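## Task

Push the E3 key down most of its travel and keep it there while sounding G4, then F#4, then E4; E3 may be released only after that. The same keyboard and rules apply: C3 on the player's left to C5 on the player's right, a key counts once pushed most of its travel with no confirmation, and the attempt fails on a wrong key, a repeated key, two keys at the same moment, or anything after E4. The outcome must not rely on the robot still holding something in place at the end.

## Robot and tools

Robot: two six-joint arms, left_arm and right_arm, facing each other across a table. Both carry an identical five-finger right hand, so hand axes and numbers mean the same on both arms; they are not mirrored.

World frame (used in results): origin on the table top halfway between the two arm bases, z = 0 at the table surface, +z up, left_arm's base on the +y side. The names left and right do not refer to image sides. Positions are metres, orientation is a wxyz quaternion, velocities in m/s and rad/s. Printed positions can be slightly wrong, more so at long reach.

Hand point: a spot 0.05 m in front of the palm, where index pad and thumb tip meet in a pinch. Its +z runs along the straightened fingers (fingertips 0.06 to 0.07 m beyond it), +y points out of the palm, +x points across the palm toward the little finger. A bracket on the little-finger side of the wrist sticks out 0.03 m past the point in +y and 0.11 m across; it can strike keys.

The row: every moving call uses one flat list of 28 numbers, each in [-1, 1], always covering both arms. Order: left_arm dx, dy, dz, rx, ry, rz, then left_gripper little, ring, middle, index, thumb_bend, thumb_turn, force_limit, speed; then the same 14 for right_arm and right_gripper. dx..rz are an offset, not a pose: the target equals the hand point's pose in the most recent result showing it (or, before such a result and for later calls within one reply, where the robot stands when the action begins), shifted along the hand point's own axes. 1.0 equals 0.6 m for dx/dy/dz and 180 degrees for rx/ry/rz, which together form a rotation vector. All-zero offsets pull the arm back to that reference pose; they do not mean hold still.

Hand numbers are absolute targets, not offsets. Fingers and thumb_bend: +1 straight, -1 fully curled. thumb_turn: +1 beside the palm, -1 across in front of it. A pinch is roughly index -0.22, thumb_bend -0.75, thumb_turn -0.57. force_limit maps -1..+1 to about 0..10 N fingertip force (0..15 N for the thumb motors) and only stops closing. speed maps -1..+1 to near zero..full, where full travel takes 0.6 s. There is no keep-as-is value: to leave a hand alone, resend its previous eight numbers, or before any have been sent, its hand_measured six values plus hand_force_limit and hand_speed. A motor only starts when its target changes by 0.01 or more. For key pressing, a straight finger (e.g. index extended, others curled) is a natural tool.

Tools:
execute_actions {"actions": [...], "pictures": bool}. Empty list returns current state. One action {"rows": [[28 numbers], ...], "steps": n} runs n control steps (up to 15, each 1/30 s, default 15); each row covers one step, the last row repeats. Every row is measured from the same reference pose, not from the preceding row. A wait {"steps": n} (up to 300) sends nothing, counting from the last result including reply time.
move {"target": [28 numbers], "speed": m/s 0.002 to 0.5 (default 0.25; turning capped at double that in rad/s), "stop_force": N 9 to 40}. Drives each hand point straight toward its offset target; paths finish together within 0.5 to 10 s. It ignores obstacles and the other arm. With stop_force and a very slow speed, an arm halts on feeling that much push against its motion and backs off 2 steps; unreliable if the hand also rotates, and omit it when lifting off something it presses. The result adds a move: line (done, off_target, moving, held, contact, fault) and limits such as paced or held, plus each hand point's remaining distance.
wait {"seconds": 0 to 10} lets time pass.
zoom_image {"camera": cam_high | cam_low | cam_left_wrist | cam_right_wrist, "region": [x0, y0, x1, y1]} in pixels, at most 504 by 504, origin top-left.
show_instructions shows the reference images.
finished_scene {"scene": 1 or 2} ends the scene irreversibly and grades it; its result gives the next task.

Motion limits: each step the commanded pose is clipped to 100 mm and 16 degrees from the measured one; position wins over orientation; commands lag about 0.17 s. After an action an arm continues only to its last clipped pose, so check results and send the remainder. A Hand target line shows where the controller now drives each arm. HELD or pose unreachable lines mean commands were blocked or changed.

Results also give joint positions and torques (noisy, offset), wrist force and torque per arm in hand-point axes (noise up to 2.4 N, saturates near 50 N), and hand_measured, hand_stopped_by, hand_load_n (six values each).

Cautions: arms are stiff, so aiming even slightly below a key's bottom can trigger a fault. Contact torque beyond the joint limits (138 N m for the big joints, 25.7 N m for wrists) or 150 N outside force halts the arm for 10 s. Never let the two arms collide or press on each other. Knocking anything off the table fails the task. Holding loads heats motors; warnings appear from 70 °C and brakes engage at 85 °C. Press each melody key once, one at a time, and lift it fully before the next; never touch a neighbouring key.

Each tool is called after "Emit:" as a command line: name --argument value for each argument, lists and objects as JSON in quotes; but a table of rows of numbers goes row by row, as --pt "numbers of a row", without its own name.

## Session

Emit:
execute_actions --actions '[]'

Scene clock: 0.00 s of 6000.00 s.
left_arm: end_effector_position=(+0.3017, +0.4777, +0.4840) hand_measured=(+1.000, +1.000, +1.000, +1.000, +1.000, +1.000) hand_load_n=(+0.0, +0.0, +0.0, +0.0, +0.0, +0.0) hand_stopped_by=(target, target, target, target, target, target) hand_force_limit=0.00 hand_speed=-0.80 end_effector_quat_wxyz=(-0.001, +0.333, +0.943, -0.000) end_effector_velocity=(-0.000, +0.001, +0.000) end_effector_angular_velocity=(+0.001, +0.001, +0.001) | right_arm: end_effector_position=(+0.0847, -0.2688, +0.4853) hand_measured=(+1.000, +1.000, +1.000, +1.000, +1.000, +1.000) hand_load_n=(+0.0, +0.0, +0.0, +0.0, +0.0, +0.0) hand_stopped_by=(target, target, target, target, target, target) hand_force_limit=0.00 hand_speed=-0.80 end_effector_quat_wxyz=(+0.024, -0.353, +0.935, +0.002) end_effector_velocity=(+0.000, +0.000, -0.001) end_effector_angular_velocity=(-0.001, +0.002, +0.000)
Joint positions: left_arm=[ 0.546 -1.714  1.319  1.968  1.573 -1.898] | right_arm=[-1.181 -1.747  1.331  1.939  1.57  -1.881]
Joint velocities: left_arm=[ 0.001 -0.    -0.     0.001  0.    -0.   ] | right_arm=[ 0.     0.001  0.002 -0.     0.    -0.   ]
Joint torques (N m, as the arm reports them, + toward a larger angle): no reading
Motor temperatures (°C, as the motors report them): left_arm=[28 26 27 30 34 33] | right_arm=[24 25 26 30 34 35]
Wrist force (N, on the end effector, along its own x y z axes, offset not removed): no reading
Wrist torque (N m, same axes, about the end effector's origin, offset not removed): no reading
Hand target (left_arm): +0.302, +0.478, +0.484; -0.001, +0.333, +0.943, -0.000
Hand target (right_arm): +0.085, -0.269, +0.485; +0.024, -0.353, +0.935, +0.002
camera_calibration (this result's frames):
cam_left_wrist: T_world_to_cam=[[0.709259, 0.70463, -0.0211878, -0.539043], [0.585169, -0.571722, 0.575075, -0.190936], [0.393101, -0.420275, -0.817826, 0.609501], [0, 0, 0, 1]] pos_world=[0.254455, 0.526821, 0.596847]
cam_right_wrist: T_world_to_cam=[[-0.539316, 0.842078, 0.00663128, 0.269285], [0.679958, 0.430812, 0.593344, -0.23031], [0.496785, 0.324509, -0.804921, 0.565965], [0, 0, 0, 1]] pos_world=[0.0206676, -0.311199, 0.590425]

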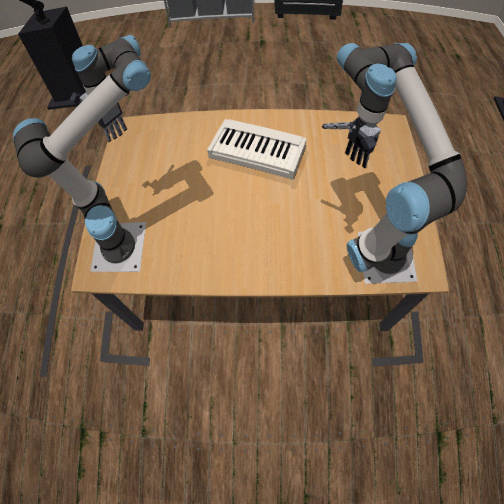

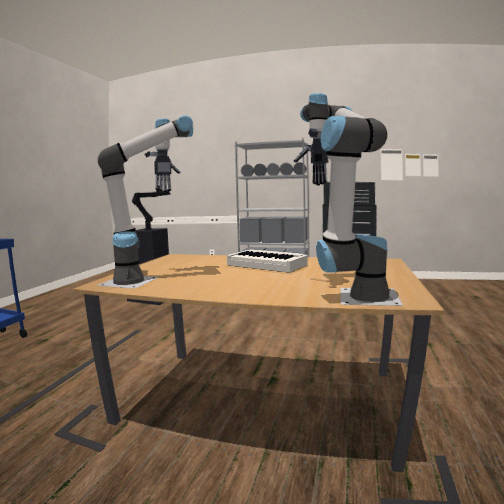

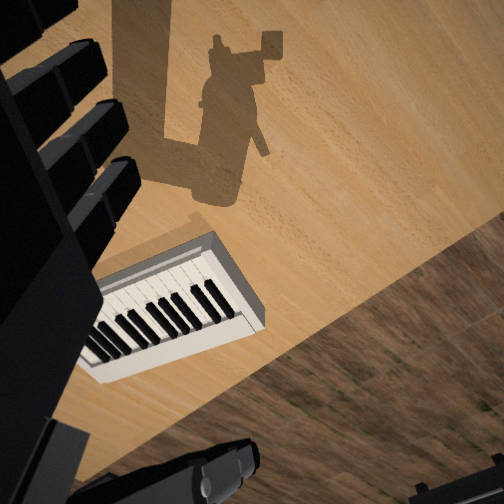

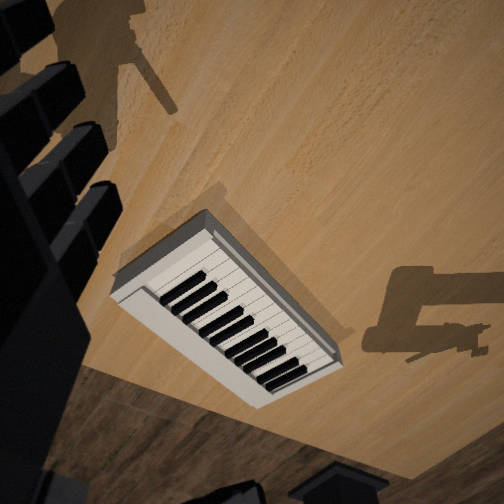

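Emit:
zoom_image --camera "cam_right_wrist" --region '[100, 190, 360, 420]'

Emit:
zoom_image --camera "cam_left_wrist" --region '[70, 220, 280, 400]'

Emit:
zoom_image --camera "cam_high" --region '[195, 105, 321, 195]'

Region (100, 190, 360, 420) of cam_right_wrist's 504x504 image, scaled by 1.938, with more detail than that image has; it fills the top 446 rows of this view, and the rest is white.

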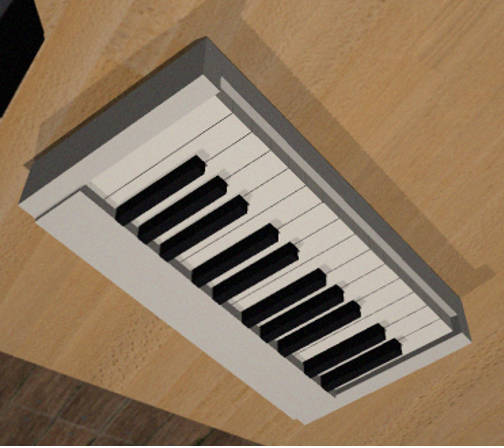

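Region (70, 220, 280, 400) of cam_left_wrist's 504x504 image, scaled by 2.400, with more detail than that image has; it fills the top 432 rows of this view, and the rest is white.

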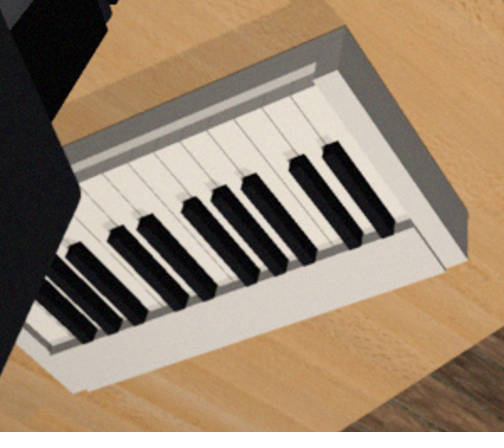

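Region (195, 105, 321, 195) of cam_high's 504x504 image, scaled by 4.000, with more detail than that image has; it fills the top 360 rows of this view, and the rest is white.

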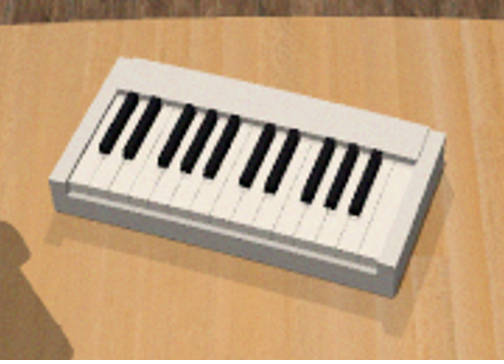

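Emit:
zoom_image --camera "cam_right_wrist" --region '[140, 210, 266, 336]'

Emit:
zoom_image --camera "cam_right_wrist" --region '[230, 290, 356, 416]'

Emit:
zoom_image --camera "cam_left_wrist" --region '[150, 225, 276, 351]'

Emit:
zoom_image --camera "cam_left_wrist" --region '[75, 265, 201, 391]'

Region (140, 210, 266, 336) of cam_right_wrist's 504x504 image, scaled by 4.000, with more detail than that image has.

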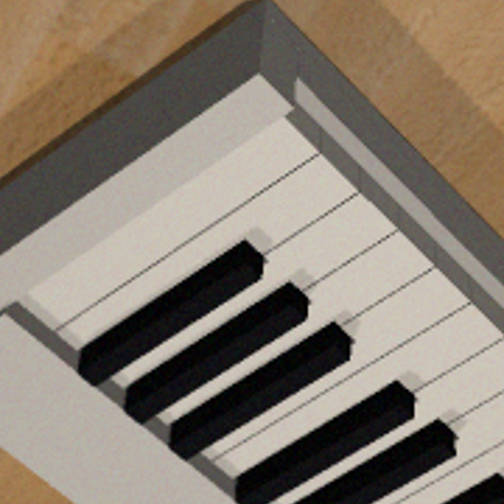

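Region (230, 290, 356, 416) of cam_right_wrist's 504x504 image, scaled by 4.000, with more detail than that image has.

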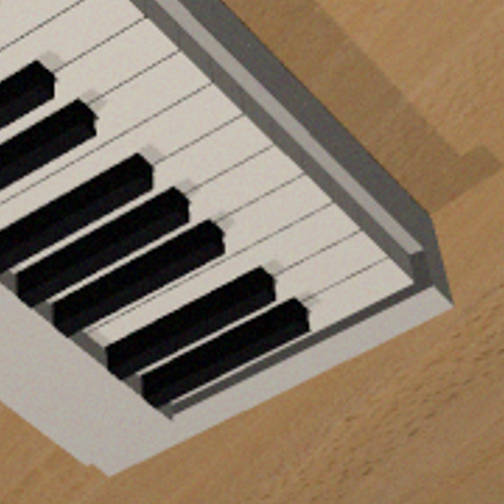

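Region (150, 225, 276, 351) of cam_left_wrist's 504x504 image, scaled by 4.000, with more detail than that image has.

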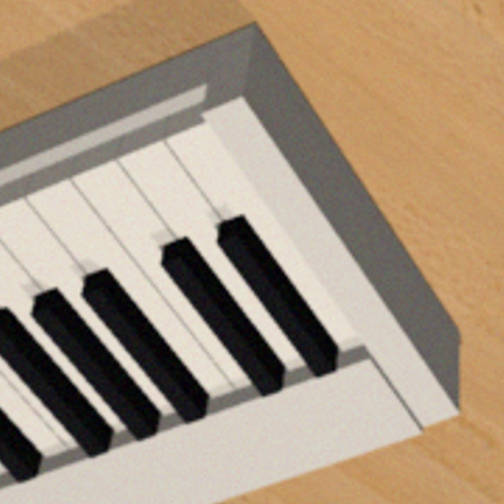

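Region (75, 265, 201, 391) of cam_left_wrist's 504x504 image, scaled by 4.000, with more detail than that image has.

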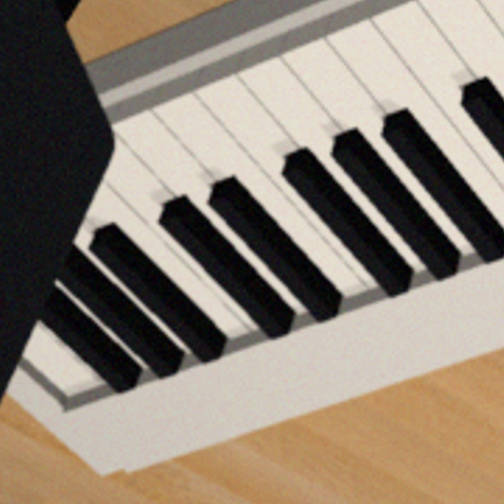

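Emit:
move --target '[-0.57587,-0.21198,0.63905,0.32971,-0.05844,-0.09986,1,1,1,0.4,1,1,0,0, -0.53643,-0.05145,0.6768,0.3447,-0.0812,-0.15355,1,1,1,0.4,-0.8,1,0,0]' --speed 0.28

Emit:
zoom_image --camera "cam_right_wrist" --region '[170, 40, 422, 292]'

Emit:
zoom_image --camera "cam_left_wrist" --region '[170, 40, 422, 292]'

Scene clock: 122.87 s of 6000.00 s.
left_arm: end_effector_position=(+0.4902, +0.1622, +0.1001) hand_measured=(+1.000, +1.000, +1.000, +0.400, +1.000, +1.000) hand_load_n=(+0.0, +0.0, +0.0, +0.0, +0.0, +0.0) hand_stopped_by=(target, target, target, target, target, target) hand_force_limit=0.00 hand_speed=0.00 end_effector_quat_wxyz=(-0.082, +0.143, +0.854, -0.493) end_effector_velocity=(+0.001, -0.002, -0.001) end_effector_angular_velocity=(-0.005, +0.001, +0.004) | right_arm: end_effector_position=(+0.3638, -0.0707, +0.0954) hand_measured=(+1.000, +1.000, +1.000, +0.400, -0.800, +1.000) hand_load_n=(+0.0, +0.0, +0.0, +0.0, +0.0, +0.0) hand_stopped_by=(target, target, target, target, target, target) hand_force_limit=0.00 hand_speed=0.00 end_effector_quat_wxyz=(+0.312, -0.489, +0.687, -0.438) end_effector_velocity=(+0.001, +0.001, -0.002) end_effector_angular_velocity=(-0.002, -0.005, +0.008)
Joint positions: left_arm=[ 0.923 -0.909  1.373  0.635  2.546 -2.123] | right_arm=[-0.634 -0.906  1.414  0.53   2.629 -2.166]
Joint velocities: left_arm=[-0.001  0.002  0.    -0.013  0.001 -0.011] | right_arm=[-0.001 -0.001  0.007 -0.025  0.    -0.021]
Joint torques (N m, as the arm reports them, + toward a larger angle): left_arm=[ -8.35 -34.85  -4.56  -0.93   3.37  -2.13] | right_arm=[-12.83 -56.25  -9.31   0.07   3.57  -2.99]
Motor temperatures (°C, as the motors report them): left_arm=[28 26 27 30 34 33] | right_arm=[24 25 26 30 34 35]
Wrist force (N, on the end effector, along its own x y z axes, offset not removed): left_arm=[0.4 -1.6 -0.5] | right_arm=[1.1 2.6 0.0]
Wrist torque (N m, same axes, about the end effector's origin, offset not removed): left_arm=[-0.33 -0.30 -0.20] | right_arm=[0.36 -0.32 0.04]
Hand target (left_arm): +0.490, +0.162, +0.100; -0.082, +0.142, +0.854, -0.494
Hand target (right_arm): +0.364, -0.071, +0.095; +0.312, -0.489, +0.687, -0.438
Off the commanded pose (left_arm): 0.000 m, 0 deg.
Off the commanded pose (right_arm): 0.001 m, 0 deg.
After step 90, 117.00 s passed at rest.
move: done
camera_calibration (this result's frames):
cam_left_wrist: T_world_to_cam=[[0.260653, 0.417573, -0.870456, -0.107083], [0.918247, 0.171198, 0.35709, -0.522788], [0.298131, -0.89237, -0.338812, 0.163941], [0, 0, 0, 1]] pos_world=[0.459084, 0.280511, 0.149017]
cam_right_wrist: T_world_to_cam=[[-0.356318, 0.283952, -0.890173, 0.235086], [-0.15301, 0.922111, 0.355386, 0.0863948], [0.921751, 0.262836, -0.285117, -0.159443], [0, 0, 0, 1]] pos_world=[0.243951, -0.104511, 0.133104]

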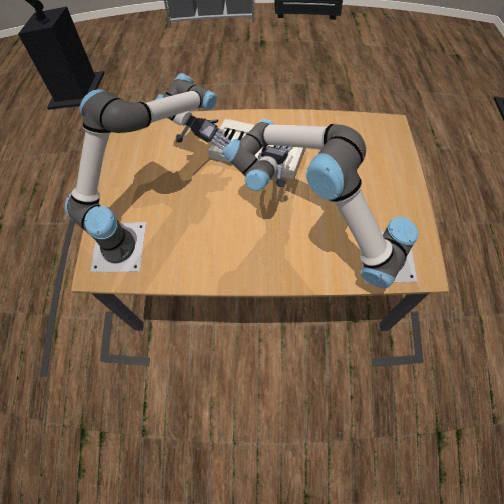

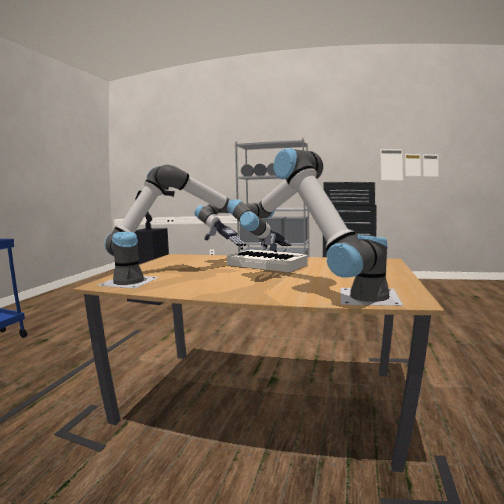

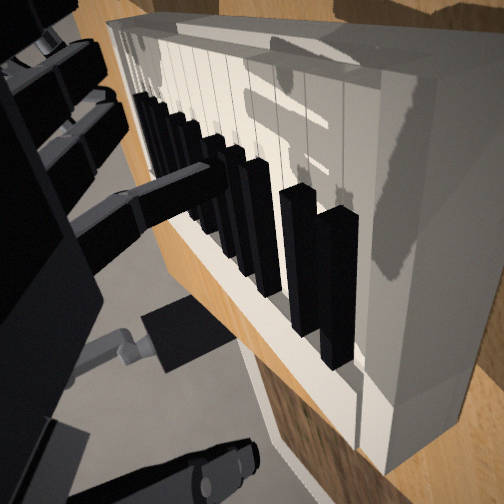

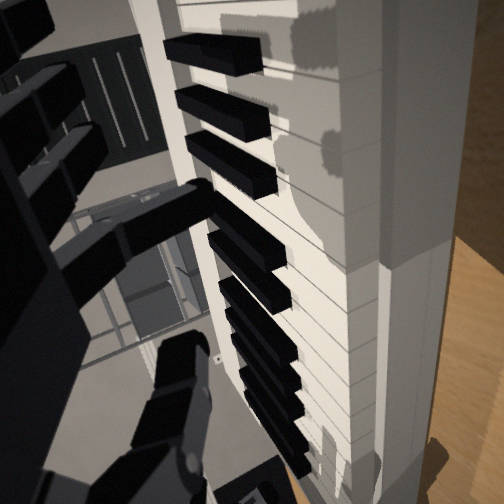

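Region (170, 40, 422, 292) of cam_right_wrist's 504x504 image, scaled by 2.000, with more detail than that image has.

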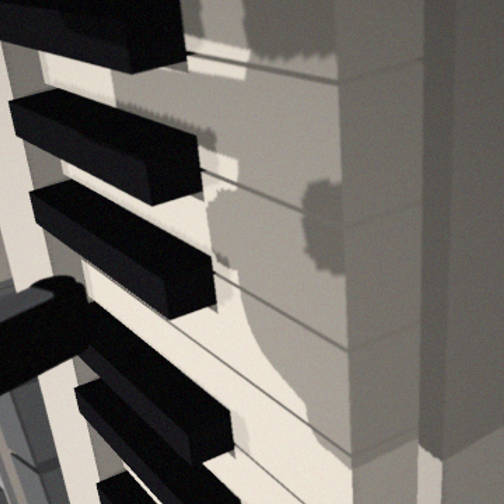

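Region (170, 40, 422, 292) of cam_left_wrist's 504x504 image, scaled by 2.000, with more detail than that image has.

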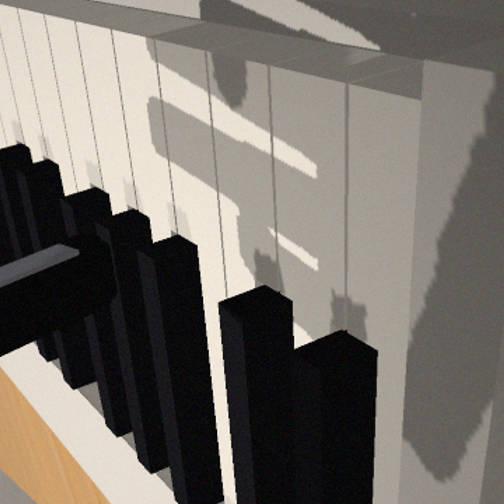

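Emit:
move --target '[0.025,0.04417,0.0305,0,0,0,1,1,1,0.4,1,1,0,0, 0.00467,0.05068,0.01315,0,0,0,1,1,1,0.4,-0.8,1,0,0]' --speed 0.07

Emit:
zoom_image --camera "cam_right_wrist" --region '[140, 100, 320, 280]'

Emit:
zoom_image --camera "cam_left_wrist" --region '[150, 80, 330, 260]'

Scene clock: 195.80 s of 6000.00 s.
left_arm: end_effector_position=(+0.4752, +0.1645, +0.0682) hand_measured=(+1.000, +1.000, +1.000, +0.400, +1.000, +1.000) hand_load_n=(+0.0, +0.0, +0.0, +0.0, +0.0, +0.0) hand_stopped_by=(target, target, target, target, target, target) hand_force_limit=0.00 hand_speed=0.00 end_effector_quat_wxyz=(-0.082, +0.143, +0.854, -0.493) end_effector_velocity=(-0.001, -0.000, -0.003) end_effector_angular_velocity=(-0.001, -0.001, +0.000) | right_arm: end_effector_position=(+0.3576, -0.0715, +0.0647) hand_measured=(+1.000, +1.000, +1.000, +0.400, -0.800, +1.000) hand_load_n=(+0.0, +0.0, +0.0, +0.0, +0.0, +0.0) hand_stopped_by=(target, target, target, target, target, target) hand_force_limit=0.00 hand_speed=0.00 end_effector_quat_wxyz=(+0.312, -0.489, +0.687, -0.438) end_effector_velocity=(-0.001, -0.000, -0.003) end_effector_angular_velocity=(-0.001, +0.001, +0.000)
Joint positions: left_arm=[ 0.909 -0.907  1.458  0.531  2.54  -2.144] | right_arm=[-0.625 -0.872  1.447  0.476  2.633 -2.15 ]
Joint velocities: left_arm=[-0.002 -0.     0.007 -0.011 -0.001 -0.003] | right_arm=[ 0.001  0.004  0.003 -0.004  0.     0.001]
Joint torques (N m, as the arm reports them, + toward a larger angle): left_arm=[ -8.25 -46.54  -0.87  -1.13  -0.26  -2.29] | right_arm=[ 13.01 -36.4   -8.87  -0.38   3.55   2.63]
Motor temperatures (°C, as the motors report them): left_arm=[28 26 27 30 34 33] | right_arm=[24 25 26 30 34 35]
Wrist force (N, on the end effector, along its own x y z axes, offset not removed): left_arm=[-0.9 1.1 1.2] | right_arm=[2.7 2.5 0.1]
Wrist torque (N m, same axes, about the end effector's origin, offset not removed): left_arm=[0.15 -0.16 -0.11] | right_arm=[0.33 -0.55 0.08]
Hand target (left_arm): +0.475, +0.165, +0.068; -0.082, +0.143, +0.854, -0.493
Hand target (right_arm): +0.358, -0.072, +0.064; +0.312, -0.489, +0.687, -0.438
Off the commanded pose (left_arm): 0.000 m, 0 deg.
Off the commanded pose (right_arm): 0.000 m, 0 deg.
After step 90, 69.00 s passed at rest.
move: done
camera_calibration (this result's frames):
cam_left_wrist: T_world_to_cam=[[0.260566, 0.417658, -0.870441, -0.131904], [0.918319, 0.171055, 0.356974, -0.498097], [0.297986, -0.892358, -0.338972, 0.159782], [0, 0, 0, 1]] pos_world=[0.444169, 0.282876, 0.117155]
cam_right_wrist: T_world_to_cam=[[-0.356312, 0.283946, -0.890178, 0.20581], [-0.153011, 0.922114, 0.355379, 0.0970296], [0.921753, 0.262832, -0.285113, -0.162204], [0, 0, 0, 1]] pos_world=[0.237691, -0.105279, 0.102478]

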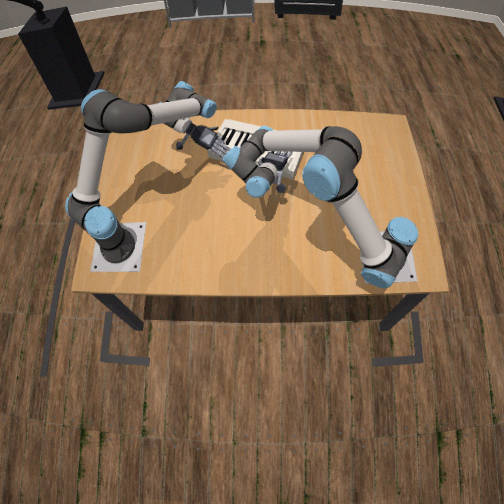

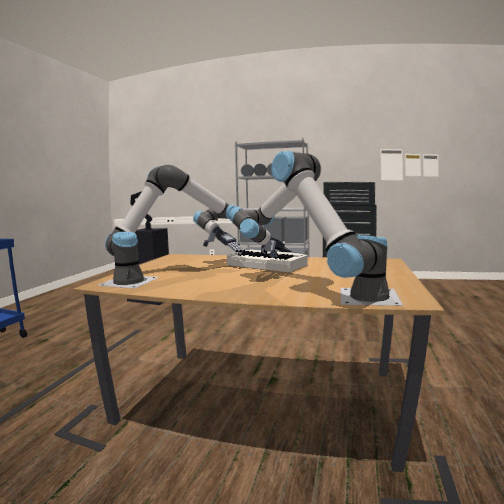

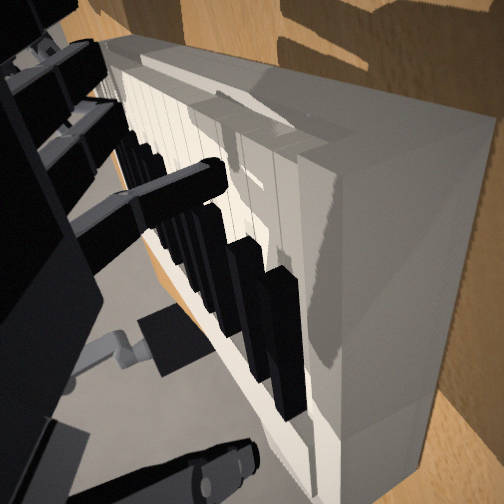

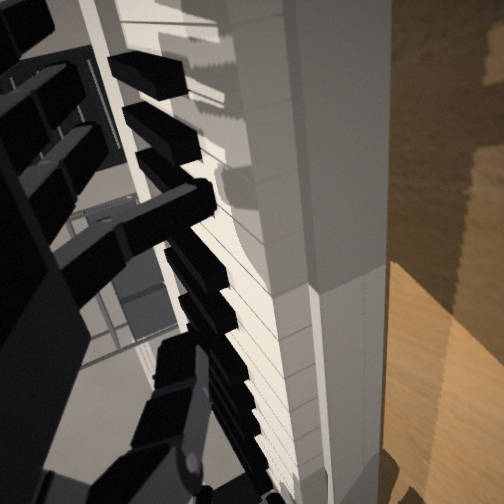

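Region (140, 100, 320, 280) of cam_right_wrist's 504x504 image, scaled by 2.800, with more detail than that image has.

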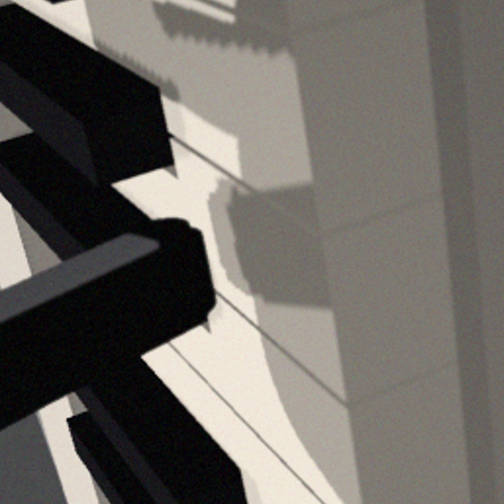

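Region (150, 80, 330, 260) of cam_left_wrist's 504x504 image, scaled by 2.800, with more detail than that image has.

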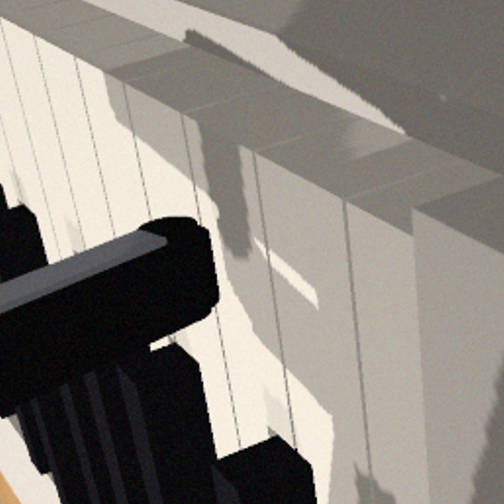

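Emit:
move --target '[0,0.01278,0.00353,0,0,0,1,1,1,0.4,1,1,0,0, 0,0.0071,0.00331,0,0,0,1,1,1,0.4,-0.8,1,0,0]' --speed 0.025

Emit:
zoom_image --camera "cam_left_wrist" --region '[150, 80, 330, 260]'

Emit:
zoom_image --camera "cam_right_wrist" --region '[140, 100, 320, 280]'

Emit:
zoom_image --camera "cam_low" --region '[215, 225, 315, 285]'

Scene clock: 271.83 s of 6000.00 s.
left_arm: end_effector_position=(+0.4758, +0.1664, +0.0608) hand_measured=(+1.000, +1.000, +1.000, +0.400, +1.000, +1.000) hand_load_n=(+0.0, +0.0, +0.0, +0.5, +0.0, +0.0) hand_stopped_by=(target, target, target, target, target, target) hand_force_limit=0.00 hand_speed=0.00 end_effector_quat_wxyz=(-0.082, +0.143, +0.854, -0.493) end_effector_velocity=(+0.000, +0.001, -0.003) end_effector_angular_velocity=(+0.000, +0.000, +0.000) | right_arm: end_effector_position=(+0.3576, -0.0715, +0.0602) hand_measured=(+1.000, +1.000, +1.000, +0.400, -0.800, +1.000) hand_load_n=(+0.0, +0.0, +0.0, +0.0, +0.0, +0.0) hand_stopped_by=(target, target, target, target, target, target) hand_force_limit=0.00 hand_speed=0.00 end_effector_quat_wxyz=(+0.312, -0.489, +0.687, -0.438) end_effector_velocity=(+0.000, +0.000, -0.002) end_effector_angular_velocity=(-0.000, +0.000, -0.000)
Joint positions: left_arm=[ 0.913 -0.897  1.463  0.52   2.541 -2.138] | right_arm=[-0.624 -0.866  1.45   0.467  2.633 -2.15 ]
Joint velocities: left_arm=[ 0.002  0.004  0.002 -0.003  0.001  0.002] | right_arm=[-0.     0.003  0.001 -0.003 -0.    -0.   ]
Joint torques (N m, as the arm reports them, + toward a larger angle): left_arm=[  4.74 -34.45  -0.93  -0.9    2.94   2.92] | right_arm=[ -2.87 -37.09  -7.99  -0.31   2.76   0.45]
Motor temperatures (°C, as the motors report them): left_arm=[28 27 27 30 34 33] | right_arm=[24 25 26 30 34 35]
Wrist force (N, on the end effector, along its own x y z axes, offset not removed): left_arm=[0.6 -0.5 1.0] | right_arm=[1.3 1.6 -0.4]
Wrist torque (N m, same axes, about the end effector's origin, offset not removed): left_arm=[-0.11 -0.41 -0.02] | right_arm=[0.29 -0.31 0.06]
Hand target (left_arm): +0.476, +0.166, +0.061; -0.082, +0.143, +0.854, -0.493
Hand target (right_arm): +0.358, -0.071, +0.060; +0.312, -0.489, +0.687, -0.438
Off the commanded pose (left_arm): 0.000 m, 0 deg.
Off the commanded pose (right_arm): 0.000 m, 0 deg.
After step 90, 72.30 s passed at rest.
move: done
camera_calibration (this result's frames):
cam_left_wrist: T_world_to_cam=[[0.260573, 0.417654, -0.87044, -0.139266], [0.918318, 0.17105, 0.356979, -0.49632], [0.297982, -0.89236, -0.338968, 0.158712], [0, 0, 0, 1]] pos_world=[0.444775, 0.284689, 0.109751]
cam_right_wrist: T_world_to_cam=[[-0.356278, 0.283986, -0.890179, 0.201762], [-0.153037, 0.922094, 0.355418, 0.0986103], [0.921763, 0.262857, -0.285061, -0.163476], [0, 0, 0, 1]] pos_world=[0.23766, -0.105255, 0.0979554]

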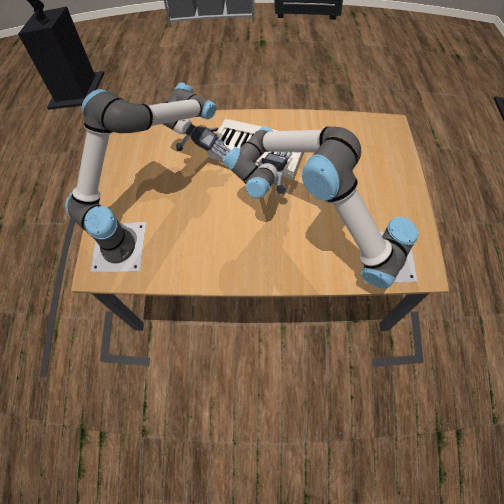

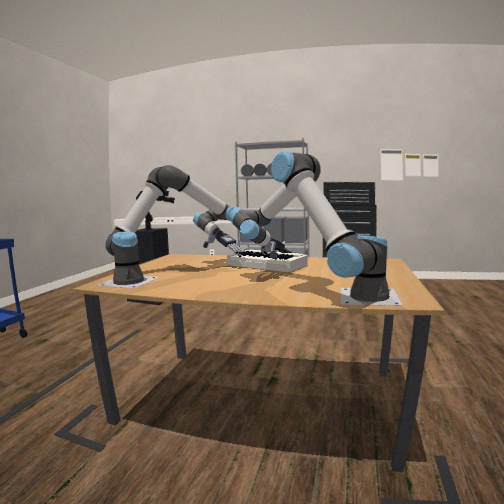

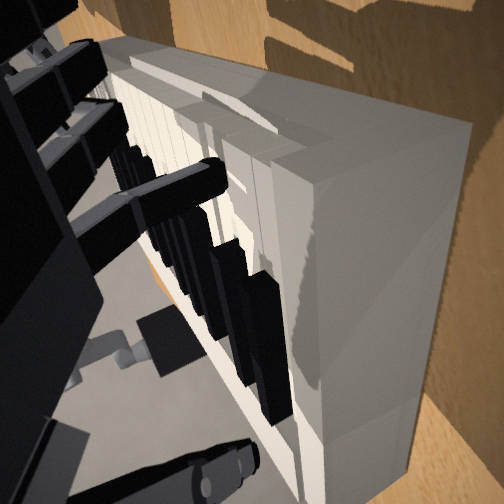

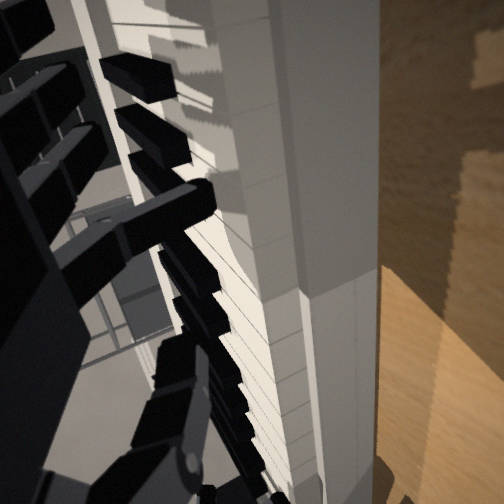

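Region (150, 80, 330, 260) of cam_left_wrist's 504x504 image, scaled by 2.800, with more detail than that image has.

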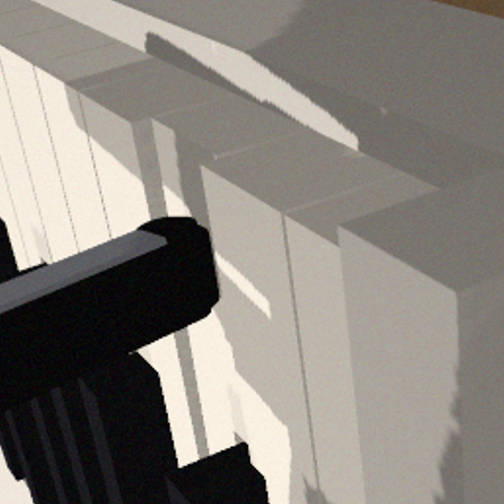

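Region (140, 100, 320, 280) of cam_right_wrist's 504x504 image, scaled by 2.800, with more detail than that image has.

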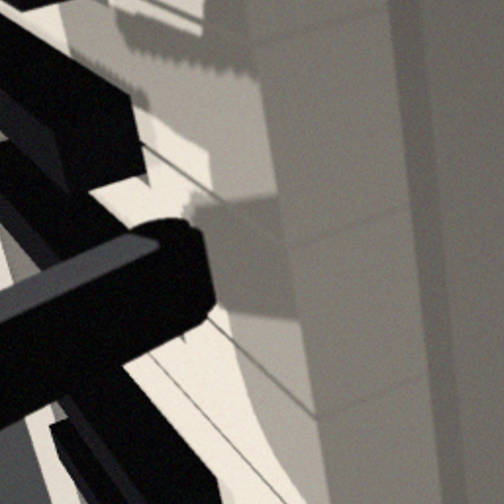

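Region (215, 225, 315, 285) of cam_low's 504x504 image, scaled by 5.040, with more detail than that image has; it fills the top 302 rows of this view, and the rest is white.

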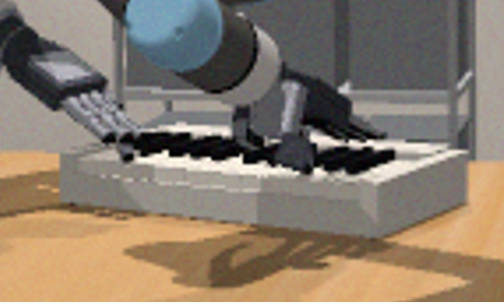

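Emit:
execute_actions --actions '[]'

Scene clock: 289.23 s of 6000.00 s.
left_arm: end_effector_position=(+0.4759, +0.1664, +0.0605) hand_measured=(+1.000, +1.000, +1.000, +0.400, +1.000, +1.000) hand_load_n=(+0.0, +0.0, +0.0, +1.0, +0.0, +0.0) hand_stopped_by=(target, target, target, target, target, target) hand_force_limit=0.00 hand_speed=0.00 end_effector_quat_wxyz=(-0.082, +0.143, +0.854, -0.493) end_effector_velocity=(+0.000, -0.000, -0.000) end_effector_angular_velocity=(-0.001, -0.001, -0.000) | right_arm: end_effector_position=(+0.3576, -0.0715, +0.0600) hand_measured=(+1.000, +1.000, +1.000, +0.400, -0.800, +1.000) hand_load_n=(+0.0, +0.0, +0.0, +0.0, +0.0, +0.0) hand_stopped_by=(target, target, target, target, target, target) hand_force_limit=0.00 hand_speed=0.00 end_effector_quat_wxyz=(+0.312, -0.489, +0.687, -0.438) end_effector_velocity=(+0.000, +0.000, -0.000) end_effector_angular_velocity=(-0.001, +0.000, +0.000)
Joint positions: left_arm=[ 0.913 -0.897  1.464  0.519  2.541 -2.138] | right_arm=[-0.625 -0.866  1.45   0.467  2.633 -2.15 ]
Joint velocities: left_arm=[-0.     0.    -0.    -0.001 -0.     0.   ] | right_arm=[-0.     0.001 -0.001  0.     0.    -0.001]
Joint torques (N m, as the arm reports them, + toward a larger angle): left_arm=[  6.34 -33.51  -1.18  -1.     2.91   2.57] | right_arm=[-13.42 -37.41  -8.4   -0.14  -1.19  -2.57]
Motor temperatures (°C, as the motors report them): left_arm=[28 27 27 30 34 33] | right_arm=[24 25 26 30 34 35]
Wrist force (N, on the end effector, along its own x y z axes, offset not removed): left_arm=[1.0 -0.9 0.7] | right_arm=[1.4 0.9 -0.5]
Wrist torque (N m, same axes, about the end effector's origin, offset not removed): left_arm=[-0.02 -0.40 0.01] | right_arm=[0.16 -0.29 0.00]
Hand target (left_arm): +0.476, +0.166, +0.061; -0.082, +0.143, +0.854, -0.493
Hand target (right_arm): +0.358, -0.071, +0.060; +0.312, -0.489, +0.687, -0.438
Off the commanded pose (left_arm): 0.000 m, 0 deg.
Off the commanded pose (right_arm): 0.000 m, 0 deg.
Steps of this call (steps 1 to 90: nothing new was sent; then 14.40 s passed at rest). Readings (end_effector_position | what the end effector reports):
1: left_arm (+0.4759, +0.1664, +0.0607) | right_arm (+0.3576, -0.0715, +0.0602) | left_arm hand_measured=(+1.000, +1.000, +1.000, +0.400, +1.000, +1.000) hand_load_n=(+0.0, +0.0, +0.0, +0.5, +0.0, +0.0) hand_stopped_by=(target, target, target, target, target, target) hand_force_limit=0.00 hand_speed=0.00 | right_arm hand_measured=(+1.000, +1.000, +1.000, +0.400, -0.800, +1.000) hand_load_n=(+0.0, +0.0, +0.0, +0.0, +0.0, +0.0) hand_stopped_by=(target, target, target, target, target, target) hand_force_limit=0.00 hand_speed=0.00
2: left_arm (+0.4759, +0.1664, +0.0607) | right_arm (+0.3576, -0.0715, +0.0601) | left_arm hand_measured=(+1.000, +1.000, +1.000, +0.400, +1.000, +1.000) hand_load_n=(+0.0, +0.0, +0.0, +0.5, +0.0, +0.0) hand_stopped_by=(target, target, target, target, target, target) hand_force_limit=0.00 hand_speed=0.00 | right_arm hand_measured=(+1.000, +1.000, +1.000, +0.400, -0.800, +1.000) hand_load_n=(+0.0, +0.0, +0.0, +0.0, +0.0, +0.0) hand_stopped_by=(target, target, target, target, target, target) hand_force_limit=0.00 hand_speed=0.00
4: left_arm (+0.4759, +0.1664, +0.0606) | right_arm (+0.3576, -0.0715, +0.0601) | left_arm hand_measured=(+1.000, +1.000, +1.000, +0.400, +1.000, +1.000) hand_load_n=(+0.0, +0.0, +0.0, +0.5, +0.0, +0.0) hand_stopped_by=(target, target, target, target, target, target) hand_force_limit=0.00 hand_speed=0.00 | right_arm hand_measured=(+1.000, +1.000, +1.000, +0.400, -0.800, +1.000) hand_load_n=(+0.0, +0.0, +0.0, +0.0, +0.0, +0.0) hand_stopped_by=(target, target, target, target, target, target) hand_force_limit=0.00 hand_speed=0.00
8: left_arm (+0.4759, +0.1664, +0.0605) | right_arm (+0.3576, -0.0715, +0.0601) | left_arm hand_measured=(+1.000, +1.000, +1.000, +0.400, +1.000, +1.000) hand_load_n=(+0.0, +0.0, +0.0, +1.0, +0.0, +0.0) hand_stopped_by=(target, target, target, target, target, target) hand_force_limit=0.00 hand_speed=0.00 | right_arm hand_measured=(+1.000, +1.000, +1.000, +0.400, -0.800, +1.000) hand_load_n=(+0.0, +0.0, +0.0, +0.0, +0.0, +0.0) hand_stopped_by=(target, target, target, target, target, target) hand_force_limit=0.00 hand_speed=0.00
90: the state above
camera_calibration (this result's frames):
cam_left_wrist: T_world_to_cam=[[0.260565, 0.41766, -0.87044, -0.139565], [0.918321, 0.171049, 0.356972, -0.496256], [0.297981, -0.892358, -0.338977, 0.158668], [0, 0, 0, 1]] pos_world=[0.444808, 0.284764, 0.109451]
cam_right_wrist: T_world_to_cam=[[-0.356313, 0.283946, -0.890177, 0.201624], [-0.153007, 0.922114, 0.355378, 0.0986967], [0.921754, 0.262829, -0.285115, -0.163543], [0, 0, 0, 1]] pos_world=[0.237689, -0.105276, 0.0977774]

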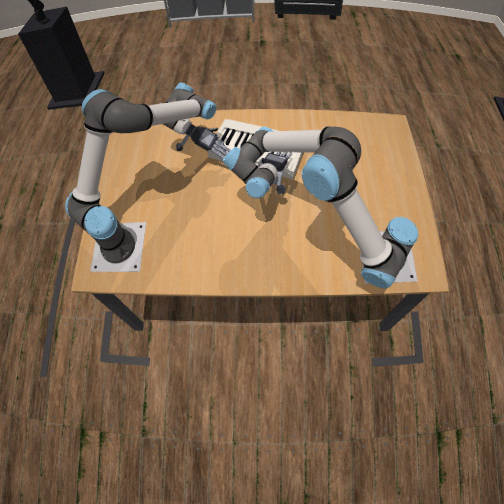

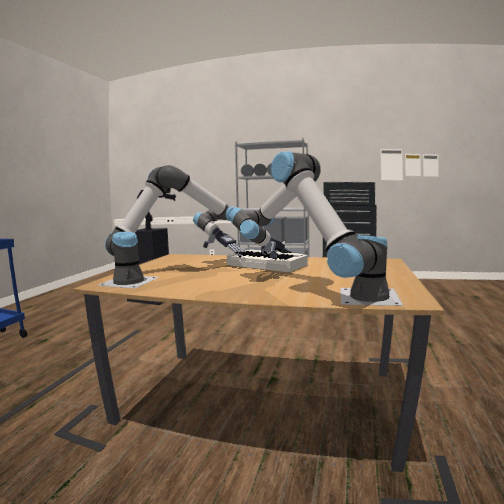

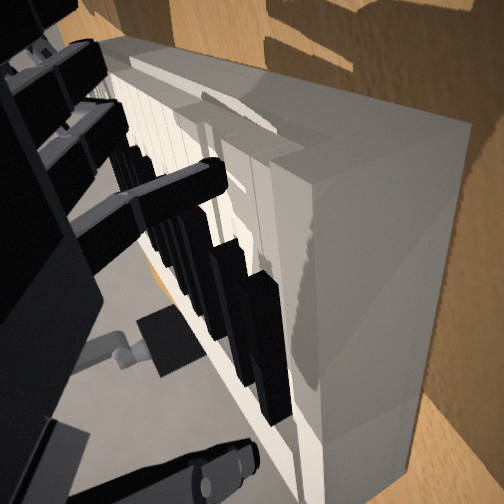

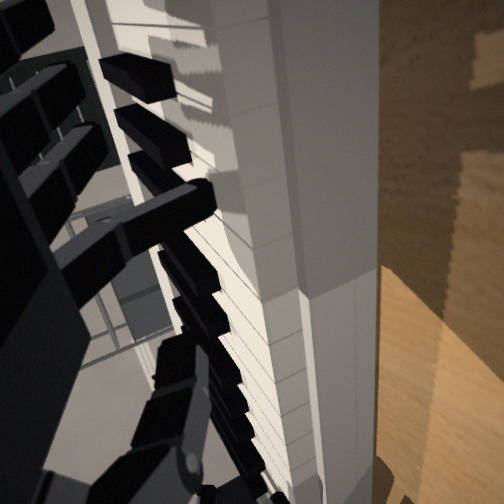

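Emit:
zoom_image --camera "cam_high" --region '[160, 80, 320, 220]'

Emit:
zoom_image --camera "cam_low" --region '[180, 190, 320, 290]'

Region (160, 80, 320, 220) of cam_high's 504x504 image, scaled by 3.150, with more detail than that image has; it fills the top 441 rows of this view, and the rest is white.

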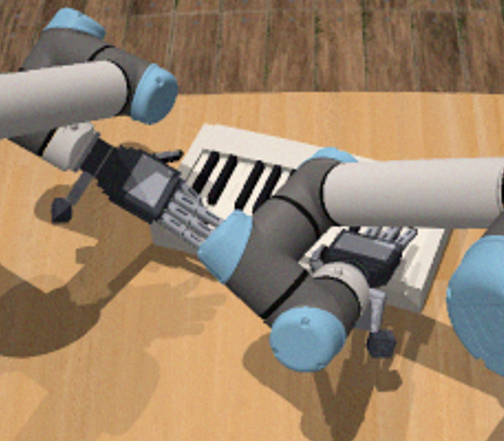

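Region (180, 190, 320, 290) of cam_low's 504x504 image, scaled by 3.600, with more detail than that image has; it fills the top 360 rows of this view, and the rest is white.

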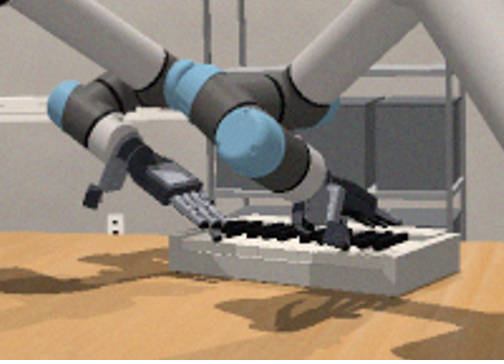

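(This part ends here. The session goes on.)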